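# Set a snap trap with three robot arms

## Task

Using any number of the three arms (bases in the scene frame, metres: arm1 at x=-0.06 y=-0.43 z=+0.72 facing +90 degrees; arm2 at x=-0.50 y=+0.00 z=+0.72 facing +0; arm3 at x=+0.58 y=+0.00 z=+0.72 facing +180; angles counter-clockwise from +x), arm the snap trap. Rotate the hammer across to the opposite side so the hold-down bar keeps it there. Tilt the yellow pedal up until the lip of its catch rests over the bar's tip. The trap must end lying flat on the table, and everything must stay set without a robot holding it. Finish by releasing and moving the arms away. Nothing may be knocked or placed outside the work area.

## Robot and tools

Robots: three identical i2rt Big YAM arms, arm1, arm2 and arm3, each with six joints, a two-finger gripper and a wrist camera. Their feet are on the table top at the places and headings given in the task. Full reach is about 1.0 m from the joint1 axis. With joints 1 and 6 at zero and the hand level and forward, the wrist camera rides on top of the hand looking toward the fingertips. Room cameras cam_high and cam_low are fixed; wrist cameras are arm1_cam_wrist, arm2_cam_wrist, arm3_cam_wrist.

Frame: one scene frame for everything, origin on the floor, +z up, metres. The hand point is midway between fingertips; its z axis runs along the fingers and the fingers close along its y axis. Commands here are joint-space only, so no poses are sent.

execute_actions(actions, cameras): actions is a list holding exactly one action object, or empty to just fetch state and images. The action maps a robot name to {"joints": {...}}. Each robot gets its own dict; inside, any subset of joint1_rad, joint2_rad, joint3_rad, joint4_rad, joint5_rad, joint6_rad (radians) and gripper_m (metres). All values are absolute targets, not offsets. Ranges and done-tolerances: joint1_rad -2.879..2.879 (±0.045), turns arm about its foot, positive counter-clockwise seen from above, 0 points the way the foot faces; joint2_rad 0..3.141 (±0.14), shoulder, 0 has the upper arm level pointing back, increasing lifts it up then forward; joint3_rad 0..3.019 (±0.09), elbow, 0 folded, increasing opens; joint4_rad -1.692..1.57 (±0.055), hand pitch, positive tips fingers up; joint5_rad -1.57..1.57 (±0.03), hand sideways swing, positive to the arm's right; joint6_rad -2.094..2.094 (±0.035), roll, positive clockwise seen from behind; gripper_m 0..0.093 (±0.003), fingertip gap, roughly 50-62 N per pad. All motions in one action begin together and may finish at different times; each joint has its own speed, so the hand can sweep wide between postures. An action lasts at most 15 s. Joints or robots left out may still be driving to earlier targets. Unknown keys or out-of-range numbers reject the whole call and nothing moves. cameras: list from arm1_cam_wrist, arm2_cam_wrist, arm3_cam_wrist, cam_high, cam_low, all; omitted/null/["all"] gives all, [] gives none; the pictures line lists image order.

wait(seconds): 0 to 10 s, commands nothing, returns state and images like an empty action.

zoom_image(camera, region): region [x0, y0, x1, y1] in pixels of that camera's latest full image, origin top-left, max 504x504. Wrist images are 504x504 fisheye; room images are 896x504.

finished_scene(scene): ends scene 1 or 2 irreversibly after the robot holds the last command; its result says whether the goal was met and gives the next scene's task. After a summary restart, first send an empty execute_actions to learn the current scene.

Result lines: joint_positions gives the measured angles. joint_status tells how each commanded motion ended: done; off_target (stopped short, may still push); contact_stop or time_out (target dropped, holds where it stopped, though a time_out joint may keep a target within 0.375, 0.375, 0.113, 0.225, 0.075, 0.3 rad of its spot for joints 1-6 and keep pushing); not_followed (a self/inter-arm collision check withheld the arm's targets, usually with a cause line; the gripper still acts and the arm may retry those targets on later actions). on_its_own lists what the call didn't command; "held at" is the held target, not the actual position. limit_stop_at_motor_heat appears after a heat fault; resend targets. MOTOR HOT warns at 85 °C; OVER-TEMPERATURE FAULT at 100 °C makes that arm go limp and fall. A stop reported in a result cancels later execute_actions, wait and finished_scene calls in the same reply. Camera calibration lines give K, distortion and T_world_to_cam per camera; actual cameras can be off by a few degrees and millimetres, and wrist poses also inherit joint errors.

Cautions: the arms keep pushing on contact and can push hard; to relieve a stalled joint, command its reported position. Tiny target changes may not move a joint. Never press two robots together hard: that ends the run; collision checks miss fingers, gripper housings and wrist cameras. Avoid dropping, slamming or knocking objects, and keep the trap flat and inside the work area. Fewer seconds of robot motion is better. At the end, open grippers and move the arms clear of the trap.

Each tool is called after ">>>" as name(argument=value, ...) on one line, values as JSON.

## Session

>>> execute_actions(actions=[])

Scene clock: 0.00 s.
Motor temperatures (°C, as the motors report them): arm1=[27 25 26 27 28 25] | arm2=[28 26 25 26 27 25] | arm3=[28 27 26 25 27 24]
arm1.joint_positions: joint1_rad=+0.001 joint2_rad=+0.454 joint3_rad=+1.479 joint4_rad=-1.526 joint5_rad=-0.001 joint6_rad=+0.012 gripper_m=+0.095
arm1.joint_status: not commanded
arm1.hand: x=-0.0490 y=-0.3049 z=+1.3467 quat_wxyz=(-0.361, +0.592, -0.624, -0.360) (m; scene frame)
arm2.joint_positions: joint1_rad=+0.010 joint2_rad=+0.437 joint3_rad=+1.449 joint4_rad=-1.521 joint5_rad=+0.000 joint6_rad=-0.007 gripper_m=+0.095
arm2.joint_status: not commanded
arm2.hand: x=-0.3716 y=+0.0075 z=+1.3304 quat_wxyz=(-0.503, +0.019, -0.864, -0.004) (m; scene frame)
arm3.joint_positions: joint1_rad=-0.010 joint2_rad=+0.436 joint3_rad=+1.467 joint4_rad=-1.532 joint5_rad=-0.016 joint6_rad=-0.003 gripper_m=+0.094
arm3.joint_status: not commanded
arm3.hand: x=+0.4609 y=+0.0072 z=+1.2946 quat_wxyz=(-0.010, -0.860, +0.002, +0.510) (m; scene frame)
pictures: arm1_cam_wrist, arm2_cam_wrist, arm3_cam_wrist, cam_high, cam_low
Images, in order (width x height): arm1_cam_wrist 504x504, arm2_cam_wrist 504x504, arm3_cam_wrist 504x504, cam_high 896x504, cam_low 896x504.

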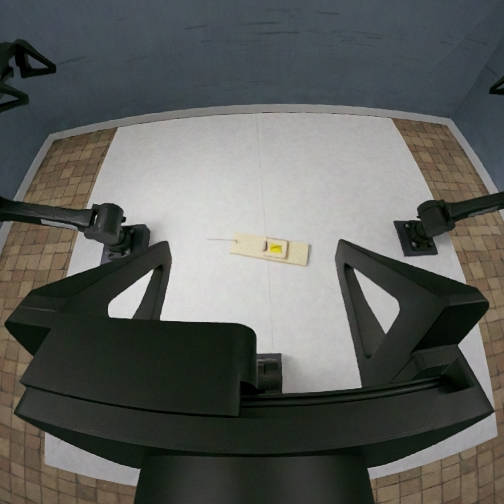

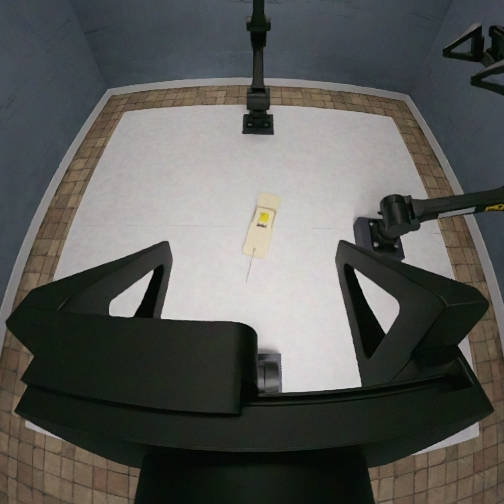

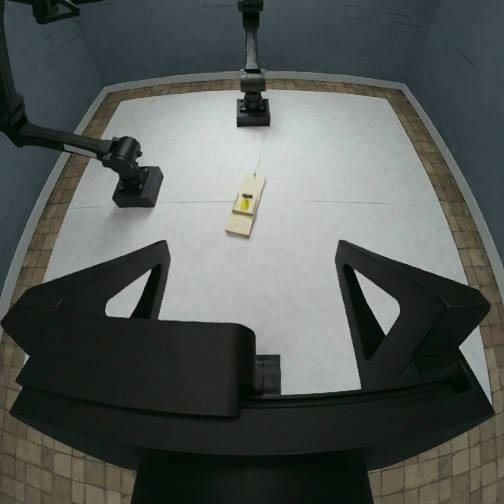

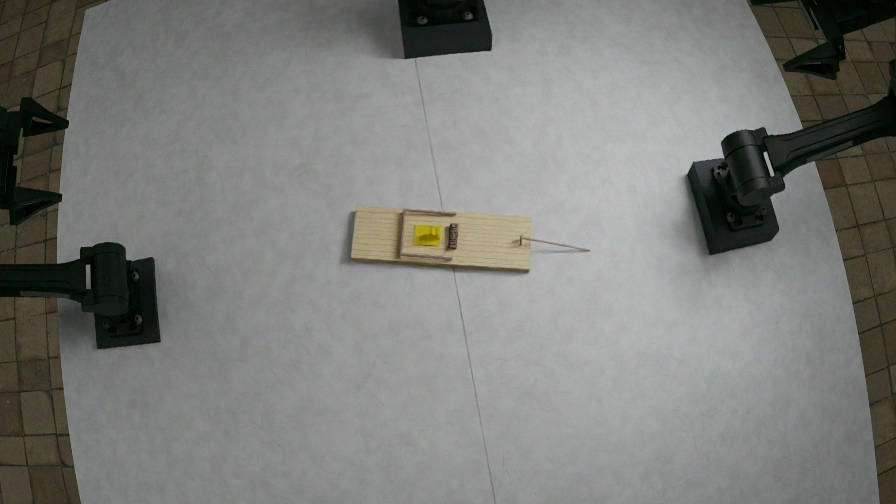

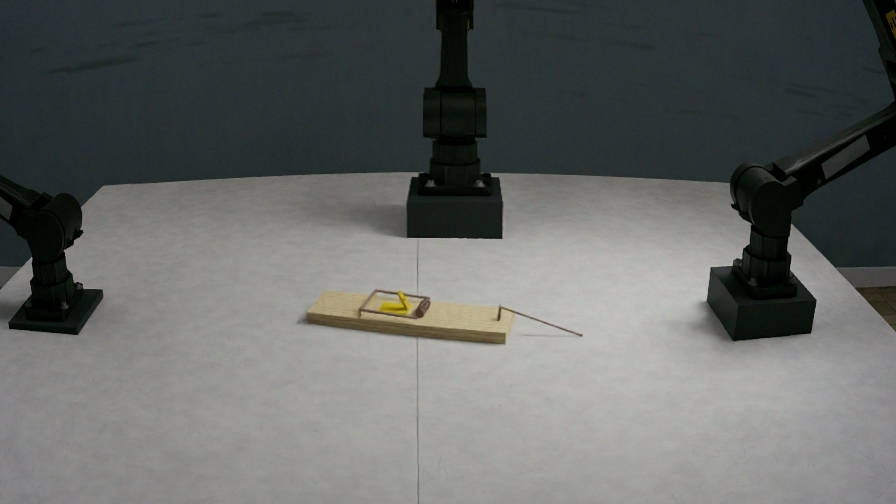

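>>> zoom_image(camera="cam_high", region=[330, 170, 610, 310])

>>> zoom_image(camera="cam_low", region=[290, 260, 600, 370])

Region (330, 170, 610, 310) of cam_high's 896x504 image, scaled by 1.800, with more detail than that image has.

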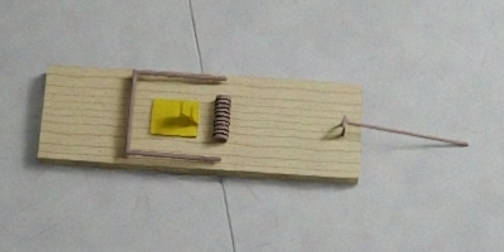

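Region (290, 260, 600, 370) of cam_low's 896x504 image, scaled by 1.626, with more detail than that image has; it fills the top 179 rows of this view, and the rest is white.

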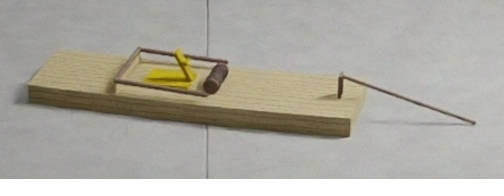

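>>> execute_actions(actions=[{"arm1":{"joints":{"joint4_rad":-0.9,"joint6_rad":0}},"arm2":{"joints":{"joint3_rad":0.85}},"arm3":{"joints":{"joint2_rad":1.0}}}], cameras=[])

Scene clock: 48.37 s.
Motor temperatures (°C, as the motors report them): arm1=[27 25 28 27 28 25] | arm2=[28 26 27 26 27 25] | arm3=[28 27 28 25 27 24]
arm1.joint_positions: joint1_rad=+0.001 joint2_rad=+0.454 joint3_rad=+1.479 joint4_rad=-0.923 joint5_rad=-0.001 joint6_rad=+0.008 gripper_m=+0.095
arm1.joint_status: all done
arm1.hand: x=-0.0464 y=-0.2759 z=+1.4899 quat_wxyz=(-0.529, +0.461, -0.487, -0.520) (m; scene frame)
arm2.joint_positions: joint1_rad=+0.010 joint2_rad=+0.436 joint3_rad=+0.849 joint4_rad=-1.521 joint5_rad=+0.000 joint6_rad=-0.007 gripper_m=+0.095
arm2.joint_status: all done
arm2.hand: x=-0.3315 y=+0.0069 z=+1.0593 quat_wxyz=(-0.226, +0.020, -0.974, +0.000) (m; scene frame)
arm3.joint_positions: joint1_rad=-0.010 joint2_rad=+0.997 joint3_rad=+1.467 joint4_rad=-1.532 joint5_rad=-0.016 joint6_rad=-0.003 gripper_m=+0.094
arm3.joint_status: all done
arm3.hand: x=+0.2466 y=+0.0075 z=+1.1768 quat_wxyz=(-0.014, -0.968, +0.003, +0.252) (m; scene frame)
pictures: none
No camera images: the call's "cameras" was empty. Leave "cameras" out to get every camera's image.

>>> execute_actions(actions=[{"arm1":{"joints":{"joint1_rad":-0.258,"joint2_rad":1.441,"joint3_rad":0.907,"joint4_rad":-1.037}},"arm3":{"joints":{"joint1_rad":0.176,"joint2_rad":1.327,"joint3_rad":0.531,"joint4_rad":-0.104}}}])

Scene clock: 80.70 s.
Motor temperatures (°C, as the motors report them): arm1=[27 25 28 27 28 25] | arm2=[28 26 29 26 27 25] | arm3=[28 27 30 25 27 24]
arm1.joint_positions: joint1_rad=-0.254 joint2_rad=+1.437 joint3_rad=+0.901 joint4_rad=-1.031 joint5_rad=-0.001 joint6_rad=+0.007 gripper_m=+0.095
arm1.joint_status: all done
arm1.hand: x=+0.0467 y=-0.0777 z=+0.8537 quat_wxyz=(+0.003, +0.594, -0.804, -0.005) (m; scene frame)
arm2.joint_positions: joint1_rad=+0.010 joint2_rad=+0.436 joint3_rad=+0.849 joint4_rad=-1.521 joint5_rad=+0.000 joint6_rad=-0.007 gripper_m=+0.095
arm2.joint_status: not commanded
arm2.hand: x=-0.3315 y=+0.0069 z=+1.0593 quat_wxyz=(-0.226, +0.020, -0.974, +0.000) (m; scene frame)
arm3.joint_positions: joint1_rad=+0.173 joint2_rad=+1.339 joint3_rad=+0.528 joint4_rad=-0.124 joint5_rad=-0.016 joint6_rad=-0.003 gripper_m=+0.094
arm3.joint_status: all done
arm3.hand: x=+0.1766 y=-0.0726 z=+0.7740 quat_wxyz=(-0.041, -0.946, -0.084, +0.311) (m; scene frame)
pictures: arm1_cam_wrist, arm2_cam_wrist, arm3_cam_wrist, cam_high, cam_low
camera_calibration (this result's frames):
arm1_cam_wrist: T_world_to_cam=[[0.953984, -0.299858, -0.000716803, -0.0645863], [-0.242898, -0.774166, 0.584524, -0.542875], [-0.175829, -0.557452, -0.811376, 0.783389], [0, 0, 0, 1]] pos_world=[0.0674935, -0.00294008, 0.952901]
arm2_cam_wrist: T_world_to_cam=[[0.0251552, -0.999683, -0.00038447, 0.0148664], [-0.986634, -0.0248887, 0.161042, -0.4885], [-0.161, -0.0036717, -0.986948, 1.11859], [0, 0, 0, 1]] pos_world=[-0.302251, 0.00681066, 1.18266]
arm3_cam_wrist: T_world_to_cam=[[-0.180386, 0.983489, -0.0144995, 0.113513], [0.983552, 0.180218, -0.0121342, -0.142288], [-0.00932078, -0.0164498, -0.999821, 0.89772], [0, 0, 0, 1]] pos_world=[0.168791, -0.0712287, 0.897479]
Images, in order (width x height): arm1_cam_wrist 504x504, arm2_cam_wrist 504x504, arm3_cam_wrist 504x504, cam_high 896x504, cam_low 896x504.

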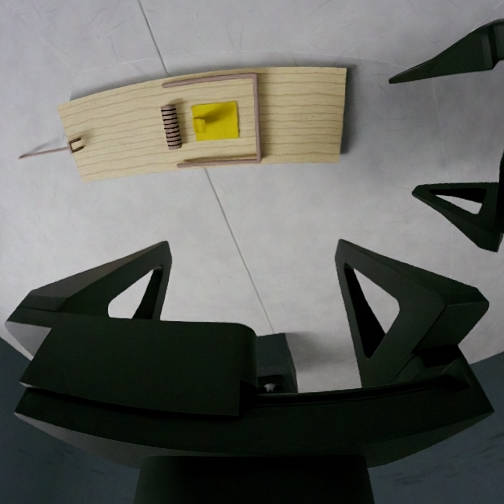

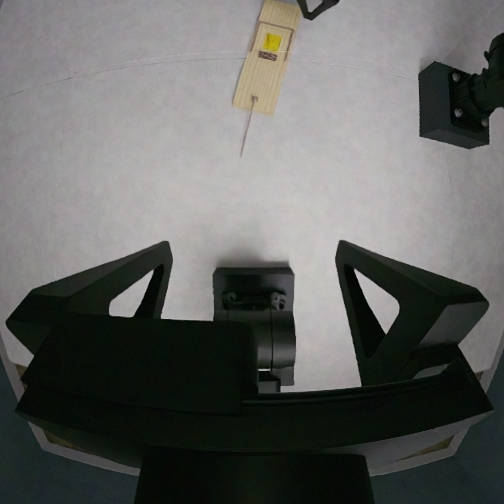

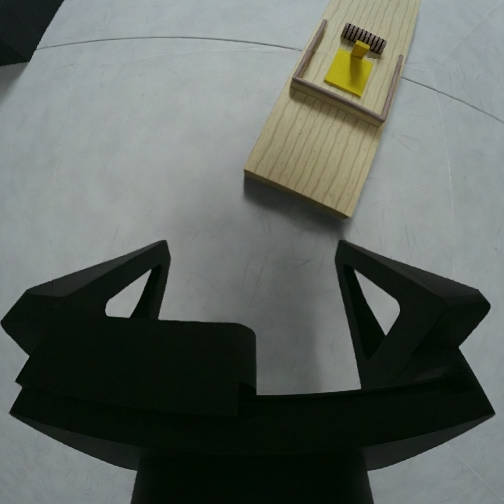

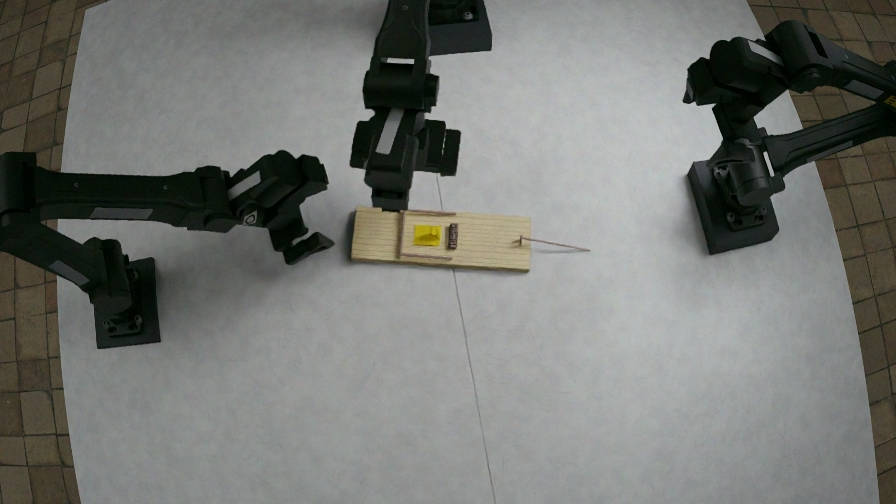

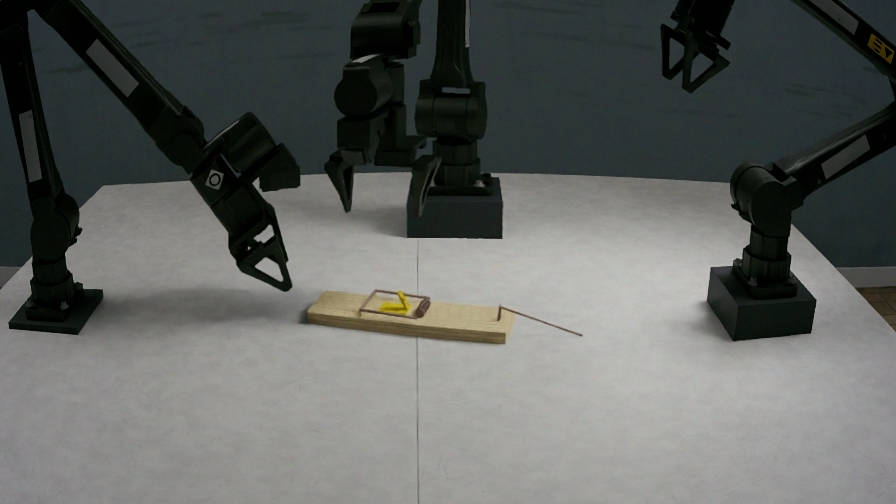

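>>> execute_actions(actions=[{"arm1":{"joints":{"joint1_rad":-0.264,"joint2_rad":1.481,"joint3_rad":0.515,"joint4_rad":-0.034,"gripper_m":0.022}},"arm3":{"joints":{"joint1_rad":0.113,"joint2_rad":1.54,"joint3_rad":0.555,"joint4_rad":0.285,"gripper_m":0}}}], cameras=["arm1_cam_wrist","arm3_cam_wrist","cam_low"])

Scene clock: 126.97 s.
Motor temperatures (°C, as the motors report them): arm1=[27 26 29 27 28 25] | arm2=[28 26 30 26 27 25] | arm3=[28 27 29 25 27 24]
arm1.joint_positions: joint1_rad=-0.255 joint2_rad=+1.478 joint3_rad=+0.517 joint4_rad=-0.053 joint5_rad=-0.001 joint6_rad=+0.007 gripper_m=+0.022
arm1.joint_status: all done
arm1.hand: x=+0.0560 y=-0.0440 z=+0.7714 quat_wxyz=(-0.215, +0.571, -0.775, -0.168) (m; scene frame)
arm2.joint_positions: joint1_rad=+0.010 joint2_rad=+0.436 joint3_rad=+0.849 joint4_rad=-1.521 joint5_rad=+0.000 joint6_rad=-0.007 gripper_m=+0.095
arm2.joint_status: not commanded
arm2.hand: x=-0.3315 y=+0.0069 z=+1.0593 quat_wxyz=(-0.226, +0.020, -0.974, +0.000) (m; scene frame)
arm3.joint_positions: joint1_rad=+0.121 joint2_rad=+1.543 joint3_rad=+0.528 joint4_rad=+0.264 joint5_rad=-0.017 joint6_rad=-0.003 gripper_m=+0.001
arm3.joint_status: all done
arm3.hand: x=+0.1233 y=-0.0578 z=+0.7525 quat_wxyz=(-0.038, -0.915, -0.058, +0.398) (m; scene frame)
pictures: arm1_cam_wrist, arm3_cam_wrist, cam_low
camera_calibration (this result's frames):
arm1_cam_wrist: T_world_to_cam=[[0.952867, -0.303246, -0.00926571, -0.0569459], [-0.301827, -0.950615, 0.0723254, -0.0758104], [-0.0307406, -0.0661199, -0.997338, 0.893934], [0, 0, 0, 1]] pos_world=[0.0588603, -0.0302284, 0.89651]
arm3_cam_wrist: T_world_to_cam=[[-0.128779, 0.991577, -0.0137944, 0.0826192], [0.973176, 0.123691, -0.19398, 0.0421121], [-0.19064, -0.0384049, -0.980908, 0.882774], [0, 0, 0, 1]] pos_world=[0.137949, -0.0532294, 0.875229]
Images, in order (width x height): arm1_cam_wrist 504x504, arm3_cam_wrist 504x504, cam_low 896x504.

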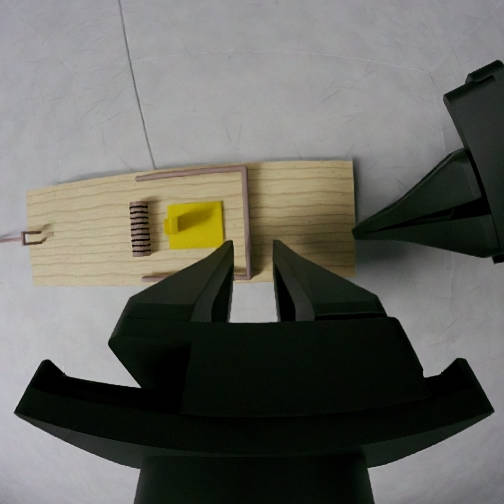

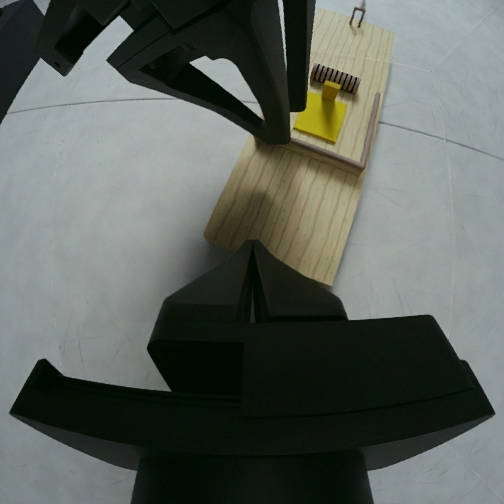

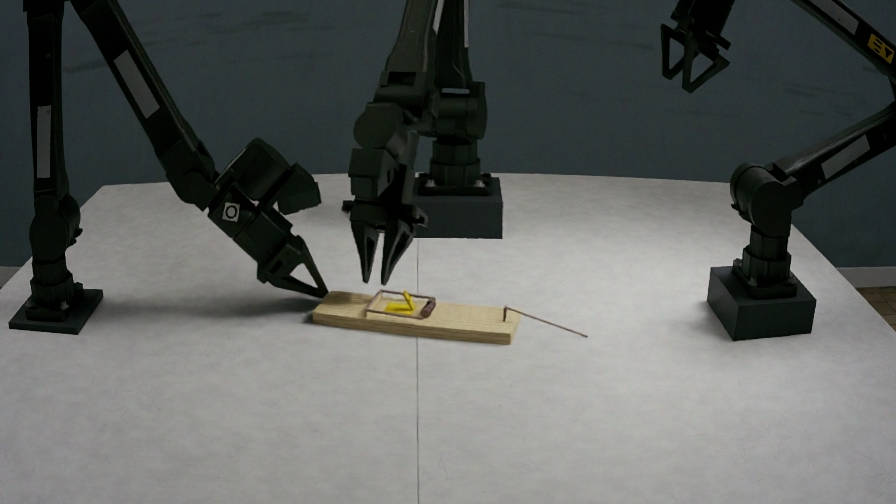

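>>> execute_actions(actions=[{"arm3":{"joints":{"joint1_rad":0.085,"joint4_rad":0.7}}}], cameras=[])

>>> execute_actions(actions=[{"arm3":{"joints":{"joint2_rad":1.62,"joint3_rad":0.475}},"arm1":{"joints":{"joint2_rad":1.515,"joint1_rad":-0.24,"joint6_rad":-0.08}}}], cameras=["arm1_cam_wrist","arm3_cam_wrist","cam_low"])

Scene clock: 139.97 s.
Motor temperatures (°C, as the motors report them): arm1=[27 26 28 27 28 25] | arm2=[28 26 30 26 27 25] | arm3=[28 27 29 25 27 24]
arm1.joint_positions: joint1_rad=-0.255 joint2_rad=+1.478 joint3_rad=+0.517 joint4_rad=-0.053 joint5_rad=-0.001 joint6_rad=+0.007 gripper_m=+0.022
arm1.joint_status: not commanded
arm1.hand: x=+0.0560 y=-0.0440 z=+0.7714 quat_wxyz=(-0.215, +0.571, -0.775, -0.168) (m; scene frame)
arm2.joint_positions: joint1_rad=+0.010 joint2_rad=+0.436 joint3_rad=+0.849 joint4_rad=-1.521 joint5_rad=+0.000 joint6_rad=-0.007 gripper_m=+0.095
arm2.joint_status: not commanded
arm2.hand: x=-0.3315 y=+0.0069 z=+1.0593 quat_wxyz=(-0.226, +0.020, -0.974, +0.000) (m; scene frame)
arm3.joint_positions: joint1_rad=+0.096 joint2_rad=+1.543 joint3_rad=+0.528 joint4_rad=+0.677 joint5_rad=-0.017 joint6_rad=-0.003 gripper_m=+0.001
arm3.joint_status: all done
arm3.hand: x=+0.0699 y=-0.0502 z=+0.8386 quat_wxyz=(-0.040, -0.814, -0.041, +0.577) (m; scene frame)
pictures: none
No camera images: the call's "cameras" was empty. Leave "cameras" out to get every camera's image.

Scene clock: 140.93 s.
Motor temperatures (°C, as the motors report them): arm1=[27 26 28 27 28 25] | arm2=[28 26 30 26 27 25] | arm3=[28 27 29 25 27 24]
arm1.joint_positions: joint1_rad=-0.248 joint2_rad=+1.507 joint3_rad=+0.517 joint4_rad=-0.052 joint5_rad=-0.001 joint6_rad=-0.072 gripper_m=+0.022
arm1.joint_status: all done
arm1.hand: x=+0.0522 y=-0.0469 z=+0.7606 quat_wxyz=(-0.210, +0.606, -0.752, -0.153) (m; scene frame)
arm2.joint_positions: joint1_rad=+0.010 joint2_rad=+0.436 joint3_rad=+0.849 joint4_rad=-1.521 joint5_rad=+0.000 joint6_rad=-0.007 gripper_m=+0.095
arm2.joint_status: not commanded
arm2.hand: x=-0.3315 y=+0.0069 z=+1.0593 quat_wxyz=(-0.226, +0.020, -0.974, +0.000) (m; scene frame)
arm3.joint_positions: joint1_rad=+0.096 joint2_rad=+1.632 joint3_rad=+0.468 joint4_rad=+0.685 joint5_rad=-0.017 joint6_rad=-0.003 gripper_m=+0.001
arm3.joint_status: all done
arm3.hand: x=+0.1005 y=-0.0482 z=+0.7741 quat_wxyz=(-0.038, -0.853, -0.043, +0.519) (m; scene frame)
pictures: arm1_cam_wrist, arm3_cam_wrist, cam_low
camera_calibration (this result's frames):
arm1_cam_wrist: T_world_to_cam=[[0.97254, -0.23069, 0.0307978, -0.0823503], [-0.232636, -0.967463, 0.0994753, -0.104016], [0.00684783, -0.103908, -0.994563, 0.877047], [0, 0, 0, 1]] pos_world=[0.0498853, -0.0284964, 0.885162]
arm3_cam_wrist: T_world_to_cam=[[-0.103593, 0.99455, -0.01176, 0.0665141], [0.888565, 0.0872285, -0.450381, 0.272549], [-0.4469, -0.057106, -0.892759, 0.856577], [0, 0, 0, 1]] pos_world=[0.147518, -0.0410099, 0.88825]
Images, in order (width x height): arm1_cam_wrist 504x504, arm3_cam_wrist 504x504, cam_low 896x504.

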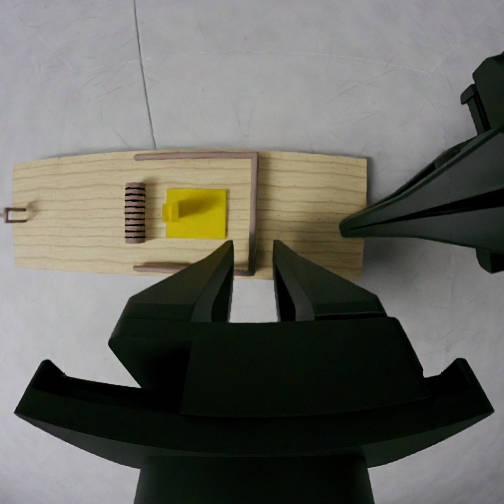

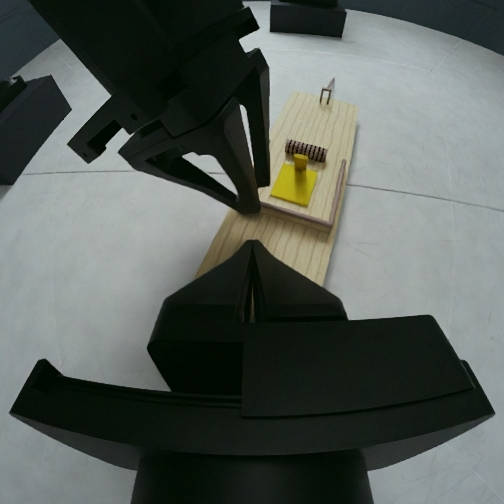

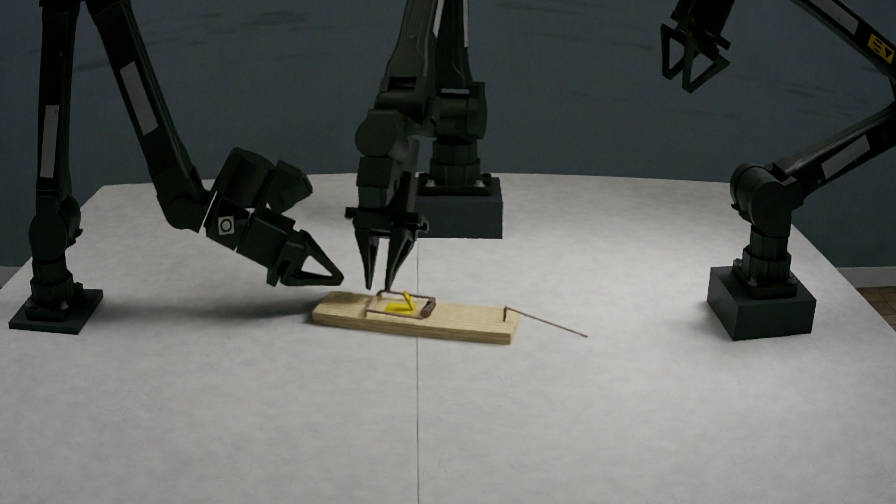

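>>> execute_actions(actions=[{"arm3":{"joints":{"joint2_rad":1.74,"joint3_rad":0.51}},"arm1":{"joints":{"joint2_rad":1.56}}}], cameras=["arm1_cam_wrist","arm3_cam_wrist","cam_low"])

Scene clock: 151.93 s.
Motor temperatures (°C, as the motors report them): arm1=[27 26 28 27 28 25] | arm2=[28 26 30 26 27 25] | arm3=[28 27 28 25 27 24]
arm1.joint_positions: joint1_rad=-0.248 joint2_rad=+1.534 joint3_rad=+0.517 joint4_rad=-0.033 joint5_rad=-0.001 joint6_rad=-0.073 gripper_m=+0.022
arm1.joint_status: all done
arm1.hand: x=+0.0520 y=-0.0469 z=+0.7530 quat_wxyz=(-0.207, +0.606, -0.753, -0.151) (m; scene frame)
arm2.joint_positions: joint1_rad=+0.010 joint2_rad=+0.436 joint3_rad=+0.849 joint4_rad=-1.521 joint5_rad=+0.000 joint6_rad=-0.007 gripper_m=+0.095
arm2.joint_status: not commanded
arm2.hand: x=-0.3315 y=+0.0069 z=+1.0593 quat_wxyz=(-0.226, +0.020, -0.974, +0.000) (m; scene frame)
arm3.joint_positions: joint1_rad=+0.096 joint2_rad=+1.715 joint3_rad=+0.498 joint4_rad=+0.703 joint5_rad=-0.017 joint6_rad=-0.003 gripper_m=+0.001
arm3.joint_status: all done
arm3.hand: x=+0.0926 y=-0.0494 z=+0.7503 quat_wxyz=(-0.037, -0.862, -0.044, +0.504) (m; scene frame)
pictures: arm1_cam_wrist, arm3_cam_wrist, cam_low
camera_calibration (this result's frames):
arm1_cam_wrist: T_world_to_cam=[[0.972748, -0.229882, 0.030261, -0.0815334], [-0.231818, -0.966852, 0.107042, -0.109042], [0.00465091, -0.11114, -0.993794, 0.868652], [0, 0, 0, 1]] pos_world=[0.0499936, -0.0276284, 0.8774]
arm3_cam_wrist: T_world_to_cam=[[-0.103695, 0.994537, -0.0120136, 0.0667285], [0.903383, 0.0891237, -0.419471, 0.244481], [-0.416109, -0.0543499, -0.907689, 0.840265], [0, 0, 0, 1]] pos_world=[0.135701, -0.0424847, 0.866053]
Images, in order (width x height): arm1_cam_wrist 504x504, arm3_cam_wrist 504x504, cam_low 896x504.

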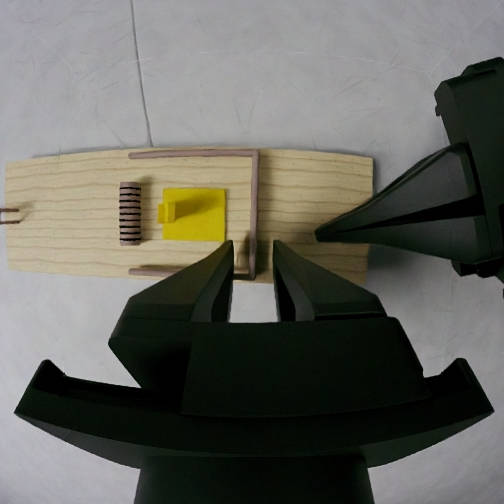

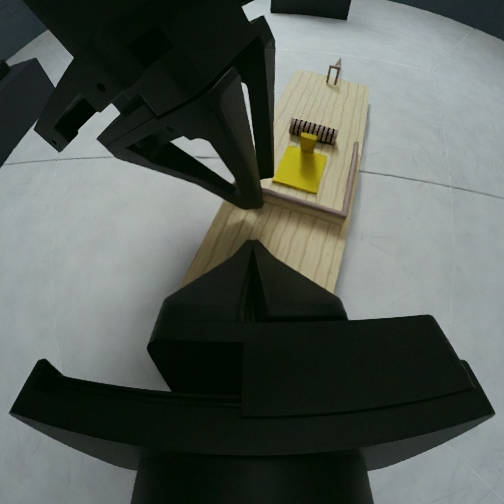

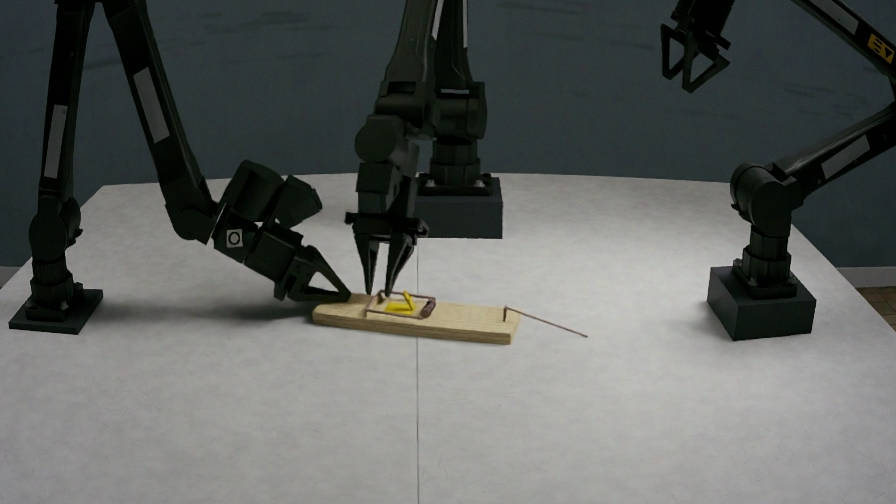

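>>> execute_actions(actions=[{"arm1":{"joints":{"gripper_m":0}}}], cameras=[])

>>> execute_actions(actions=[{"arm1":{"joints":{"joint2_rad":1.47,"joint1_rad":-0.235}}}], cameras=["arm1_cam_wrist","cam_low"])

Scene clock: 180.87 s.
Motor temperatures (°C, as the motors report them): arm1=[27 25 28 27 28 25] | arm2=[28 26 31 26 27 25] | arm3=[28 27 28 25 27 24]
arm1.joint_positions: joint1_rad=-0.245 joint2_rad=+1.535 joint3_rad=+0.517 joint4_rad=-0.032 joint5_rad=+0.003 joint6_rad=-0.073 gripper_m=+0.002
arm1.joint_status: all done
arm1.hand: x=+0.0515 y=-0.0467 z=+0.7528 quat_wxyz=(-0.208, +0.607, -0.752, -0.150) (m; scene frame)
arm2.joint_positions: joint1_rad=+0.010 joint2_rad=+0.436 joint3_rad=+0.849 joint4_rad=-1.521 joint5_rad=+0.000 joint6_rad=-0.007 gripper_m=+0.095
arm2.joint_status: not commanded
arm2.hand: x=-0.3315 y=+0.0069 z=+1.0593 quat_wxyz=(-0.226, +0.020, -0.974, +0.000) (m; scene frame)
arm3.joint_positions: joint1_rad=+0.096 joint2_rad=+1.715 joint3_rad=+0.498 joint4_rad=+0.703 joint5_rad=-0.017 joint6_rad=-0.003 gripper_m=+0.001
arm3.joint_status: not commanded
arm3.hand: x=+0.0926 y=-0.0494 z=+0.7503 quat_wxyz=(-0.037, -0.862, -0.044, +0.504) (m; scene frame)
pictures: none
No camera images: the call's "cameras" was empty. Leave "cameras" out to get every camera's image.

Scene clock: 181.60 s.
Motor temperatures (°C, as the motors report them): arm1=[27 25 28 27 28 25] | arm2=[28 26 31 26 27 25] | arm3=[28 27 28 25 27 24]
arm1.joint_positions: joint1_rad=-0.244 joint2_rad=+1.507 joint3_rad=+0.510 joint4_rad=-0.039 joint5_rad=+0.001 joint6_rad=-0.073 gripper_m=+0.002
arm1.joint_status: all done
arm1.hand: x=+0.0506 y=-0.0478 z=+0.7598 quat_wxyz=(-0.213, +0.607, -0.750, -0.154) (m; scene frame)
arm2.joint_positions: joint1_rad=+0.010 joint2_rad=+0.436 joint3_rad=+0.849 joint4_rad=-1.521 joint5_rad=+0.000 joint6_rad=-0.007 gripper_m=+0.095
arm2.joint_status: not commanded
arm2.hand: x=-0.3315 y=+0.0069 z=+1.0593 quat_wxyz=(-0.226, +0.020, -0.974, +0.000) (m; scene frame)
arm3.joint_positions: joint1_rad=+0.096 joint2_rad=+1.715 joint3_rad=+0.501 joint4_rad=+0.706 joint5_rad=-0.018 joint6_rad=-0.003 gripper_m=+0.001
arm3.joint_status: not commanded
arm3.hand: x=+0.0908 y=-0.0496 z=+0.7520 quat_wxyz=(-0.038, -0.860, -0.044, +0.507) (m; scene frame)
pictures: arm1_cam_wrist, cam_low
camera_calibration (this result's frames):
arm1_cam_wrist: T_world_to_cam=[[0.973276, -0.22729, 0.0327622, -0.0823615], [-0.229407, -0.968761, 0.0942085, -0.101426], [0.010326, -0.0992067, -0.995013, 0.876545], [0, 0, 0, 1]] pos_world=[0.0478412, -0.0300187, 0.884428]
Images, in order (width x height): arm1_cam_wrist 504x504, cam_low 896x504.

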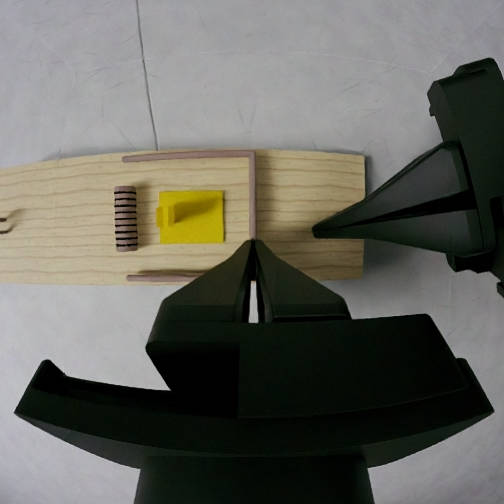

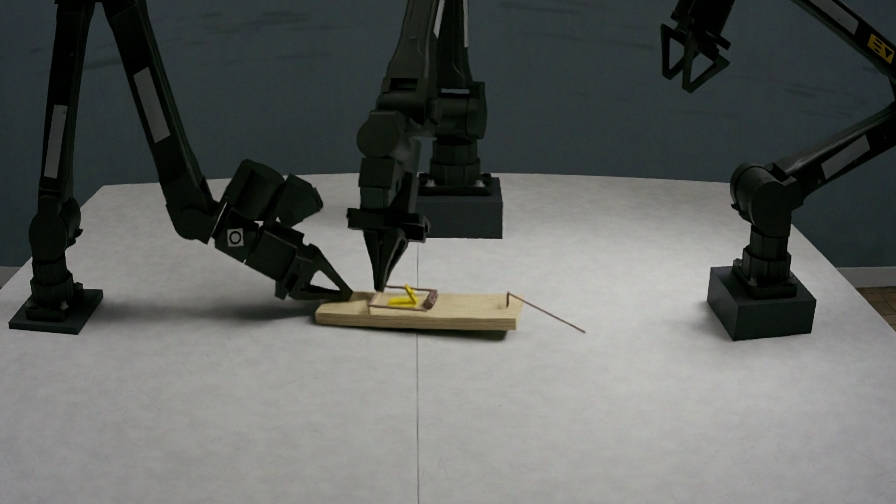

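>>> execute_actions(actions=[{"arm2":{"joints":{"joint1_rad":0.08,"joint2_rad":1.1,"joint3_rad":0.39,"joint4_rad":0.21,"gripper_m":0}},"arm1":{"joints":{"joint2_rad":1.53}}}], cameras=[])

>>> execute_actions(actions=[{"arm2":{"joints":{"joint2_rad":1.36}}}], cameras=["arm2_cam_wrist","cam_low","cam_high"])

Scene clock: 195.90 s.
Motor temperatures (°C, as the motors report them): arm1=[27 26 28 27 28 25] | arm2=[28 26 31 26 27 25] | arm3=[28 27 28 25 27 24]
arm1.joint_positions: joint1_rad=-0.243 joint2_rad=+1.525 joint3_rad=+0.510 joint4_rad=-0.039 joint5_rad=+0.000 joint6_rad=-0.075 gripper_m=+0.002
arm1.joint_status: all done
arm1.hand: x=+0.0494 y=-0.0504 z=+0.7531 quat_wxyz=(-0.205, +0.609, -0.751, -0.149) (m; scene frame)
arm2.joint_positions: joint1_rad=+0.075 joint2_rad=+1.093 joint3_rad=+0.379 joint4_rad=+0.193 joint5_rad=+0.000 joint6_rad=-0.007 gripper_m=+0.001
arm2.joint_status: all done
arm2.hand: x=-0.0910 y=+0.0401 z=+0.8977 quat_wxyz=(-0.498, +0.047, -0.866, -0.020) (m; scene frame)
arm3.joint_positions: joint1_rad=+0.096 joint2_rad=+1.719 joint3_rad=+0.501 joint4_rad=+0.707 joint5_rad=-0.017 joint6_rad=-0.003 gripper_m=+0.001
arm3.joint_status: not commanded
arm3.hand: x=+0.0911 y=-0.0493 z=+0.7502 quat_wxyz=(-0.037, -0.861, -0.043, +0.505) (m; scene frame)
pictures: none
No camera images: the call's "cameras" was empty. Leave "cameras" out to get every camera's image.

Scene clock: 196.90 s.
Motor temperatures (°C, as the motors report them): arm1=[27 26 28 27 28 25] | arm2=[28 26 31 26 27 25] | arm3=[28 27 28 25 27 24]
arm1.joint_positions: joint1_rad=-0.243 joint2_rad=+1.525 joint3_rad=+0.510 joint4_rad=-0.039 joint5_rad=+0.000 joint6_rad=-0.075 gripper_m=+0.002
arm1.joint_status: not commanded
arm1.hand: x=+0.0494 y=-0.0504 z=+0.7531 quat_wxyz=(-0.205, +0.609, -0.751, -0.149) (m; scene frame)
arm2.joint_positions: joint1_rad=+0.075 joint2_rad=+1.356 joint3_rad=+0.379 joint4_rad=+0.199 joint5_rad=+0.000 joint6_rad=-0.007 gripper_m=+0.001
arm2.joint_status: all done
arm2.hand: x=-0.1053 y=+0.0381 z=+0.7980 quat_wxyz=(-0.382, +0.049, -0.923, -0.014) (m; scene frame)
arm3.joint_positions: joint1_rad=+0.096 joint2_rad=+1.719 joint3_rad=+0.501 joint4_rad=+0.707 joint5_rad=-0.017 joint6_rad=-0.003 gripper_m=+0.001
arm3.joint_status: not commanded
arm3.hand: x=+0.0911 y=-0.0493 z=+0.7502 quat_wxyz=(-0.037, -0.861, -0.043, +0.505) (m; scene frame)
pictures: arm2_cam_wrist, cam_high, cam_low
camera_calibration (this result's frames):
arm2_cam_wrist: T_world_to_cam=[[0.0926049, -0.995699, -0.00269758, 0.0490192], [-0.981762, -0.0908563, -0.166996, 0.0422773], [0.166033, 0.0181131, -0.985954, 0.930015], [0, 0, 0, 1]] pos_world=[-0.117446, 0.0358041, 0.924144]
Images, in order (width x height): arm2_cam_wrist 504x504, cam_high 896x504, cam_low 896x504.

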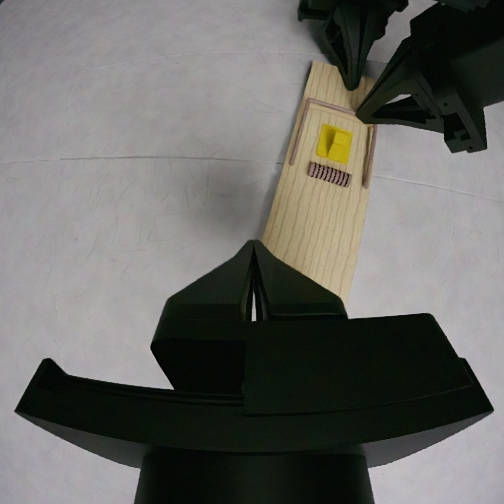

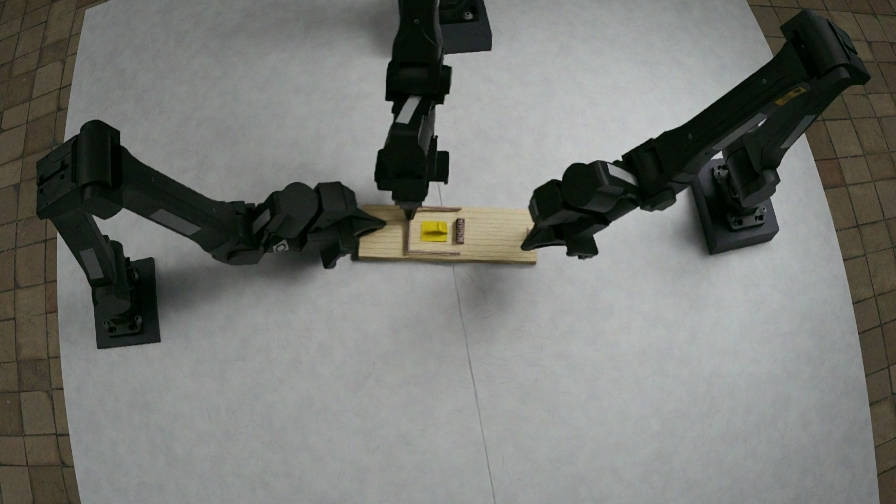

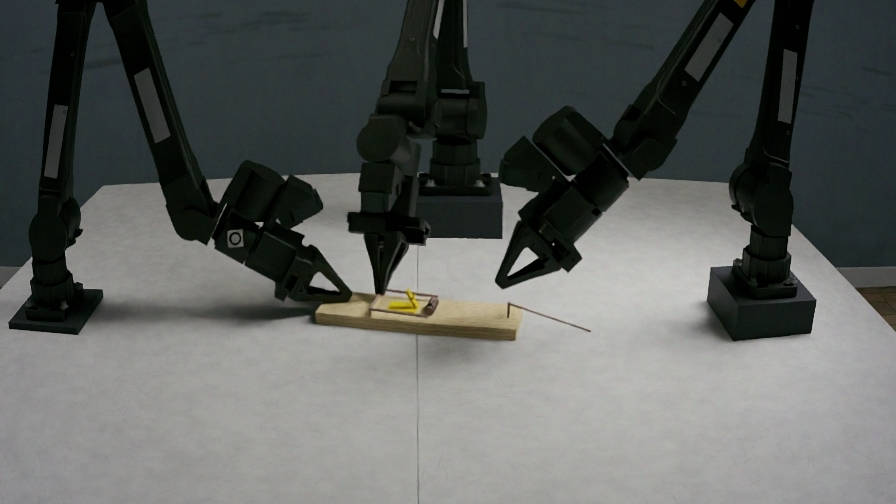

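>>> execute_actions(actions=[{"arm2":{"joints":{"joint1_rad":0.04,"joint2_rad":1.52}},"arm3":{"joints":{"joint2_rad":1.76}}}], cameras=["arm2_cam_wrist","cam_low","cam_high"])

Scene clock: 204.03 s.
Motor temperatures (°C, as the motors report them): arm1=[27 26 28 27 28 25] | arm2=[28 26 30 26 27 25] | arm3=[28 27 28 25 27 24]
arm1.joint_positions: joint1_rad=-0.243 joint2_rad=+1.525 joint3_rad=+0.510 joint4_rad=-0.039 joint5_rad=+0.000 joint6_rad=-0.075 gripper_m=+0.002
arm1.joint_status: not commanded
arm1.hand: x=+0.0494 y=-0.0504 z=+0.7531 quat_wxyz=(-0.205, +0.609, -0.751, -0.149) (m; scene frame)
arm2.joint_positions: joint1_rad=+0.046 joint2_rad=+1.504 joint3_rad=+0.382 joint4_rad=+0.207 joint5_rad=+0.000 joint6_rad=-0.007 gripper_m=+0.001
arm2.joint_status: all done
arm2.hand: x=-0.1207 y=+0.0251 z=+0.7463 quat_wxyz=(-0.319, +0.036, -0.947, -0.007) (m; scene frame)
arm3.joint_positions: joint1_rad=+0.096 joint2_rad=+1.721 joint3_rad=+0.501 joint4_rad=+0.710 joint5_rad=-0.017 joint6_rad=-0.003 gripper_m=+0.001
arm3.joint_status: all done
arm3.hand: x=+0.0910 y=-0.0493 z=+0.7499 quat_wxyz=(-0.037, -0.861, -0.043, +0.506) (m; scene frame)
pictures: arm2_cam_wrist, cam_high, cam_low
camera_calibration (this result's frames):
arm2_cam_wrist: T_world_to_cam=[[0.0621251, -0.998067, -0.00183086, 0.0330417], [-0.997568, -0.0620357, -0.0317882, -0.0861938], [0.0316132, 0.00380125, -0.999493, 0.876139], [0, 0, 0, 1]] pos_world=[-0.115734, 0.0243003, 0.873015]
Images, in order (width x height): arm2_cam_wrist 504x504, cam_high 896x504, cam_low 896x504.

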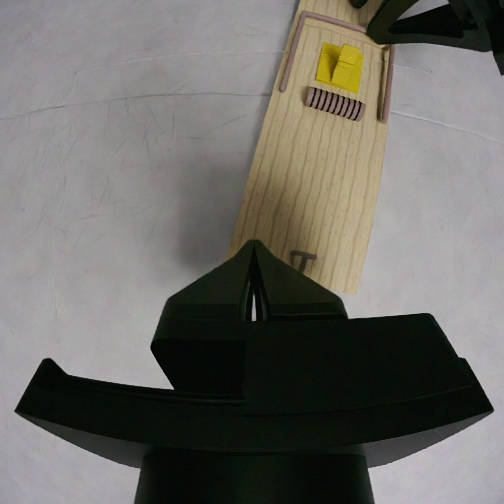

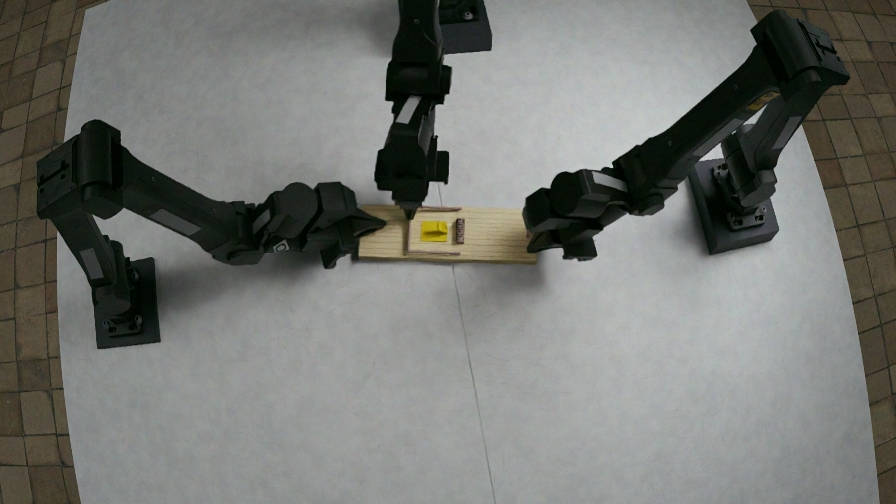

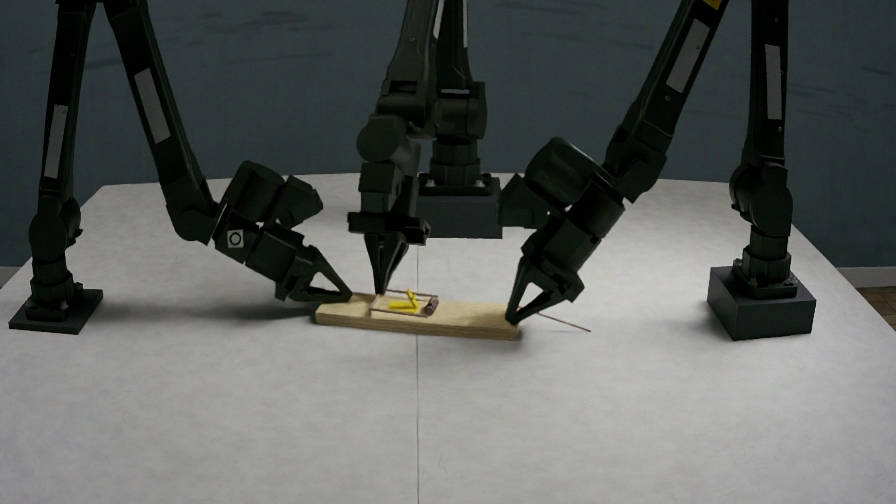

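>>> execute_actions(actions=[{"arm2":{"joints":{"joint2_rad":1.55}},"arm1":{"joints":{"joint1_rad":-0.205,"joint2_rad":1.38,"joint3_rad":0.5}}}], cameras=["arm1_cam_wrist","cam_low"])

Scene clock: 218.67 s.
Motor temperatures (°C, as the motors report them): arm1=[27 26 28 27 28 25] | arm2=[28 27 29 26 27 25] | arm3=[28 27 28 25 27 24]
arm1.joint_positions: joint1_rad=-0.217 joint2_rad=+1.419 joint3_rad=+0.482 joint4_rad=-0.052 joint5_rad=+0.006 joint6_rad=-0.075 gripper_m=+0.002
arm1.joint_status: all done
arm1.hand: x=+0.0399 y=-0.0499 z=+0.7816 quat_wxyz=(-0.231, +0.613, -0.737, -0.168) (m; scene frame)
arm2.joint_positions: joint1_rad=+0.046 joint2_rad=+1.509 joint3_rad=+0.382 joint4_rad=+0.212 joint5_rad=+0.000 joint6_rad=-0.007 gripper_m=+0.001
arm2.joint_status: all done
arm2.hand: x=-0.1206 y=+0.0250 z=+0.7453 quat_wxyz=(-0.319, +0.036, -0.947, -0.007) (m; scene frame)
arm3.joint_positions: joint1_rad=+0.096 joint2_rad=+1.725 joint3_rad=+0.506 joint4_rad=+0.712 joint5_rad=-0.018 joint6_rad=-0.003 gripper_m=+0.001
arm3.joint_status: not commanded
arm3.hand: x=+0.0887 y=-0.0497 z=+0.7504 quat_wxyz=(-0.038, -0.860, -0.044, +0.507) (m; scene frame)
pictures: arm1_cam_wrist, cam_low
camera_calibration (this result's frames):
arm1_cam_wrist: T_world_to_cam=[[0.978287, -0.203264, 0.0404655, -0.0781535], [-0.205071, -0.977615, 0.0470579, -0.0724586], [0.0299945, -0.0543344, -0.998072, 0.901979], [0, 0, 0, 1]] pos_world=[0.034543, -0.037714, 0.906812]
Images, in order (width x height): arm1_cam_wrist 504x504, cam_low 896x504.

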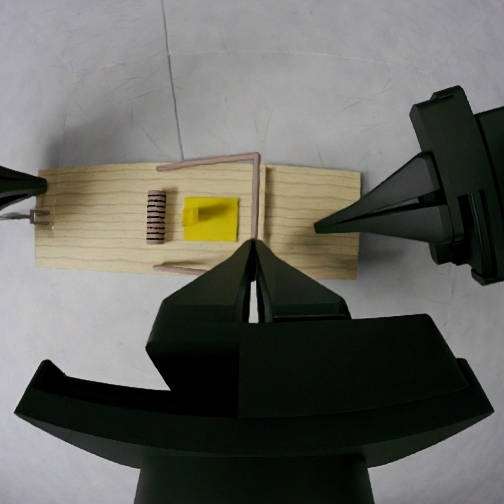

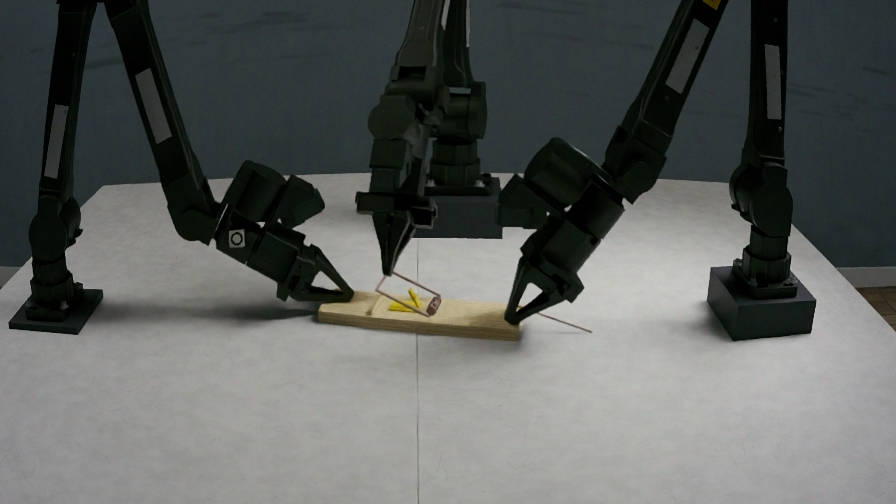

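Working. Next to ~60°, then 90°.

>>> execute_actions(actions=[{"arm1":{"joints":{"joint1_rad":-0.13,"joint2_rad":1.3,"joint3_rad":0.5,"joint6_rad":-0.16}}}], cameras=["cam_low"])

>>> execute_actions(actions=[{"arm1":{"joints":{"joint1_rad":-0.04,"joint2_rad":1.3,"joint6_rad":-0.25}}}], cameras=["arm1_cam_wrist","cam_low","cam_high"])

Scene clock: 227.57 s.
Motor temperatures (°C, as the motors report them): arm1=[27 26 29 27 28 25] | arm2=[28 27 29 26 27 25] | arm3=[28 27 28 25 27 24]
arm1.joint_positions: joint1_rad=-0.156 joint2_rad=+1.340 joint3_rad=+0.478 joint4_rad=-0.057 joint5_rad=+0.018 joint6_rad=-0.121 gripper_m=+0.002
arm1.joint_status: joint6_rad time_out (moved -0.046 of -0.085); the others done
arm1.on_its_own: joint6_rad reads -0.121 and still pushes toward -0.160 since a time_out
arm1.hand: x=+0.0204 y=-0.0388 z=+0.8094 quat_wxyz=(-0.261, +0.642, -0.697, -0.185) (m; scene frame)
arm2.joint_positions: joint1_rad=+0.046 joint2_rad=+1.509 joint3_rad=+0.382 joint4_rad=+0.214 joint5_rad=+0.000 joint6_rad=-0.007 gripper_m=+0.001
arm2.joint_status: not commanded
arm2.hand: x=-0.1201 y=+0.0251 z=+0.7457 quat_wxyz=(-0.320, +0.036, -0.947, -0.007) (m; scene frame)
arm3.joint_positions: joint1_rad=+0.093 joint2_rad=+1.725 joint3_rad=+0.507 joint4_rad=+0.718 joint5_rad=-0.013 joint6_rad=-0.003 gripper_m=+0.001
arm3.joint_status: not commanded
arm3.hand: x=+0.0874 y=-0.0479 z=+0.7520 quat_wxyz=(-0.035, -0.858, -0.041, +0.510) (m; scene frame)
pictures: cam_low
Images, in order (width x height): cam_low 896x504.

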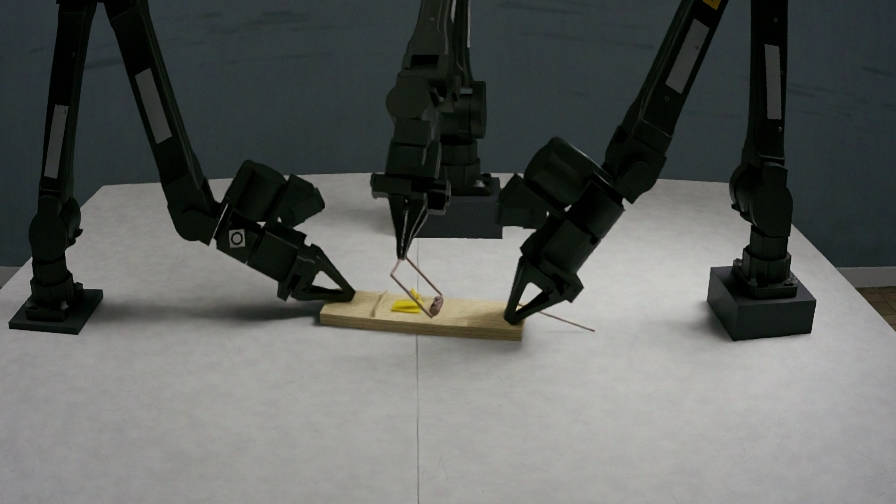

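not run: a stop came earlier in this reply.


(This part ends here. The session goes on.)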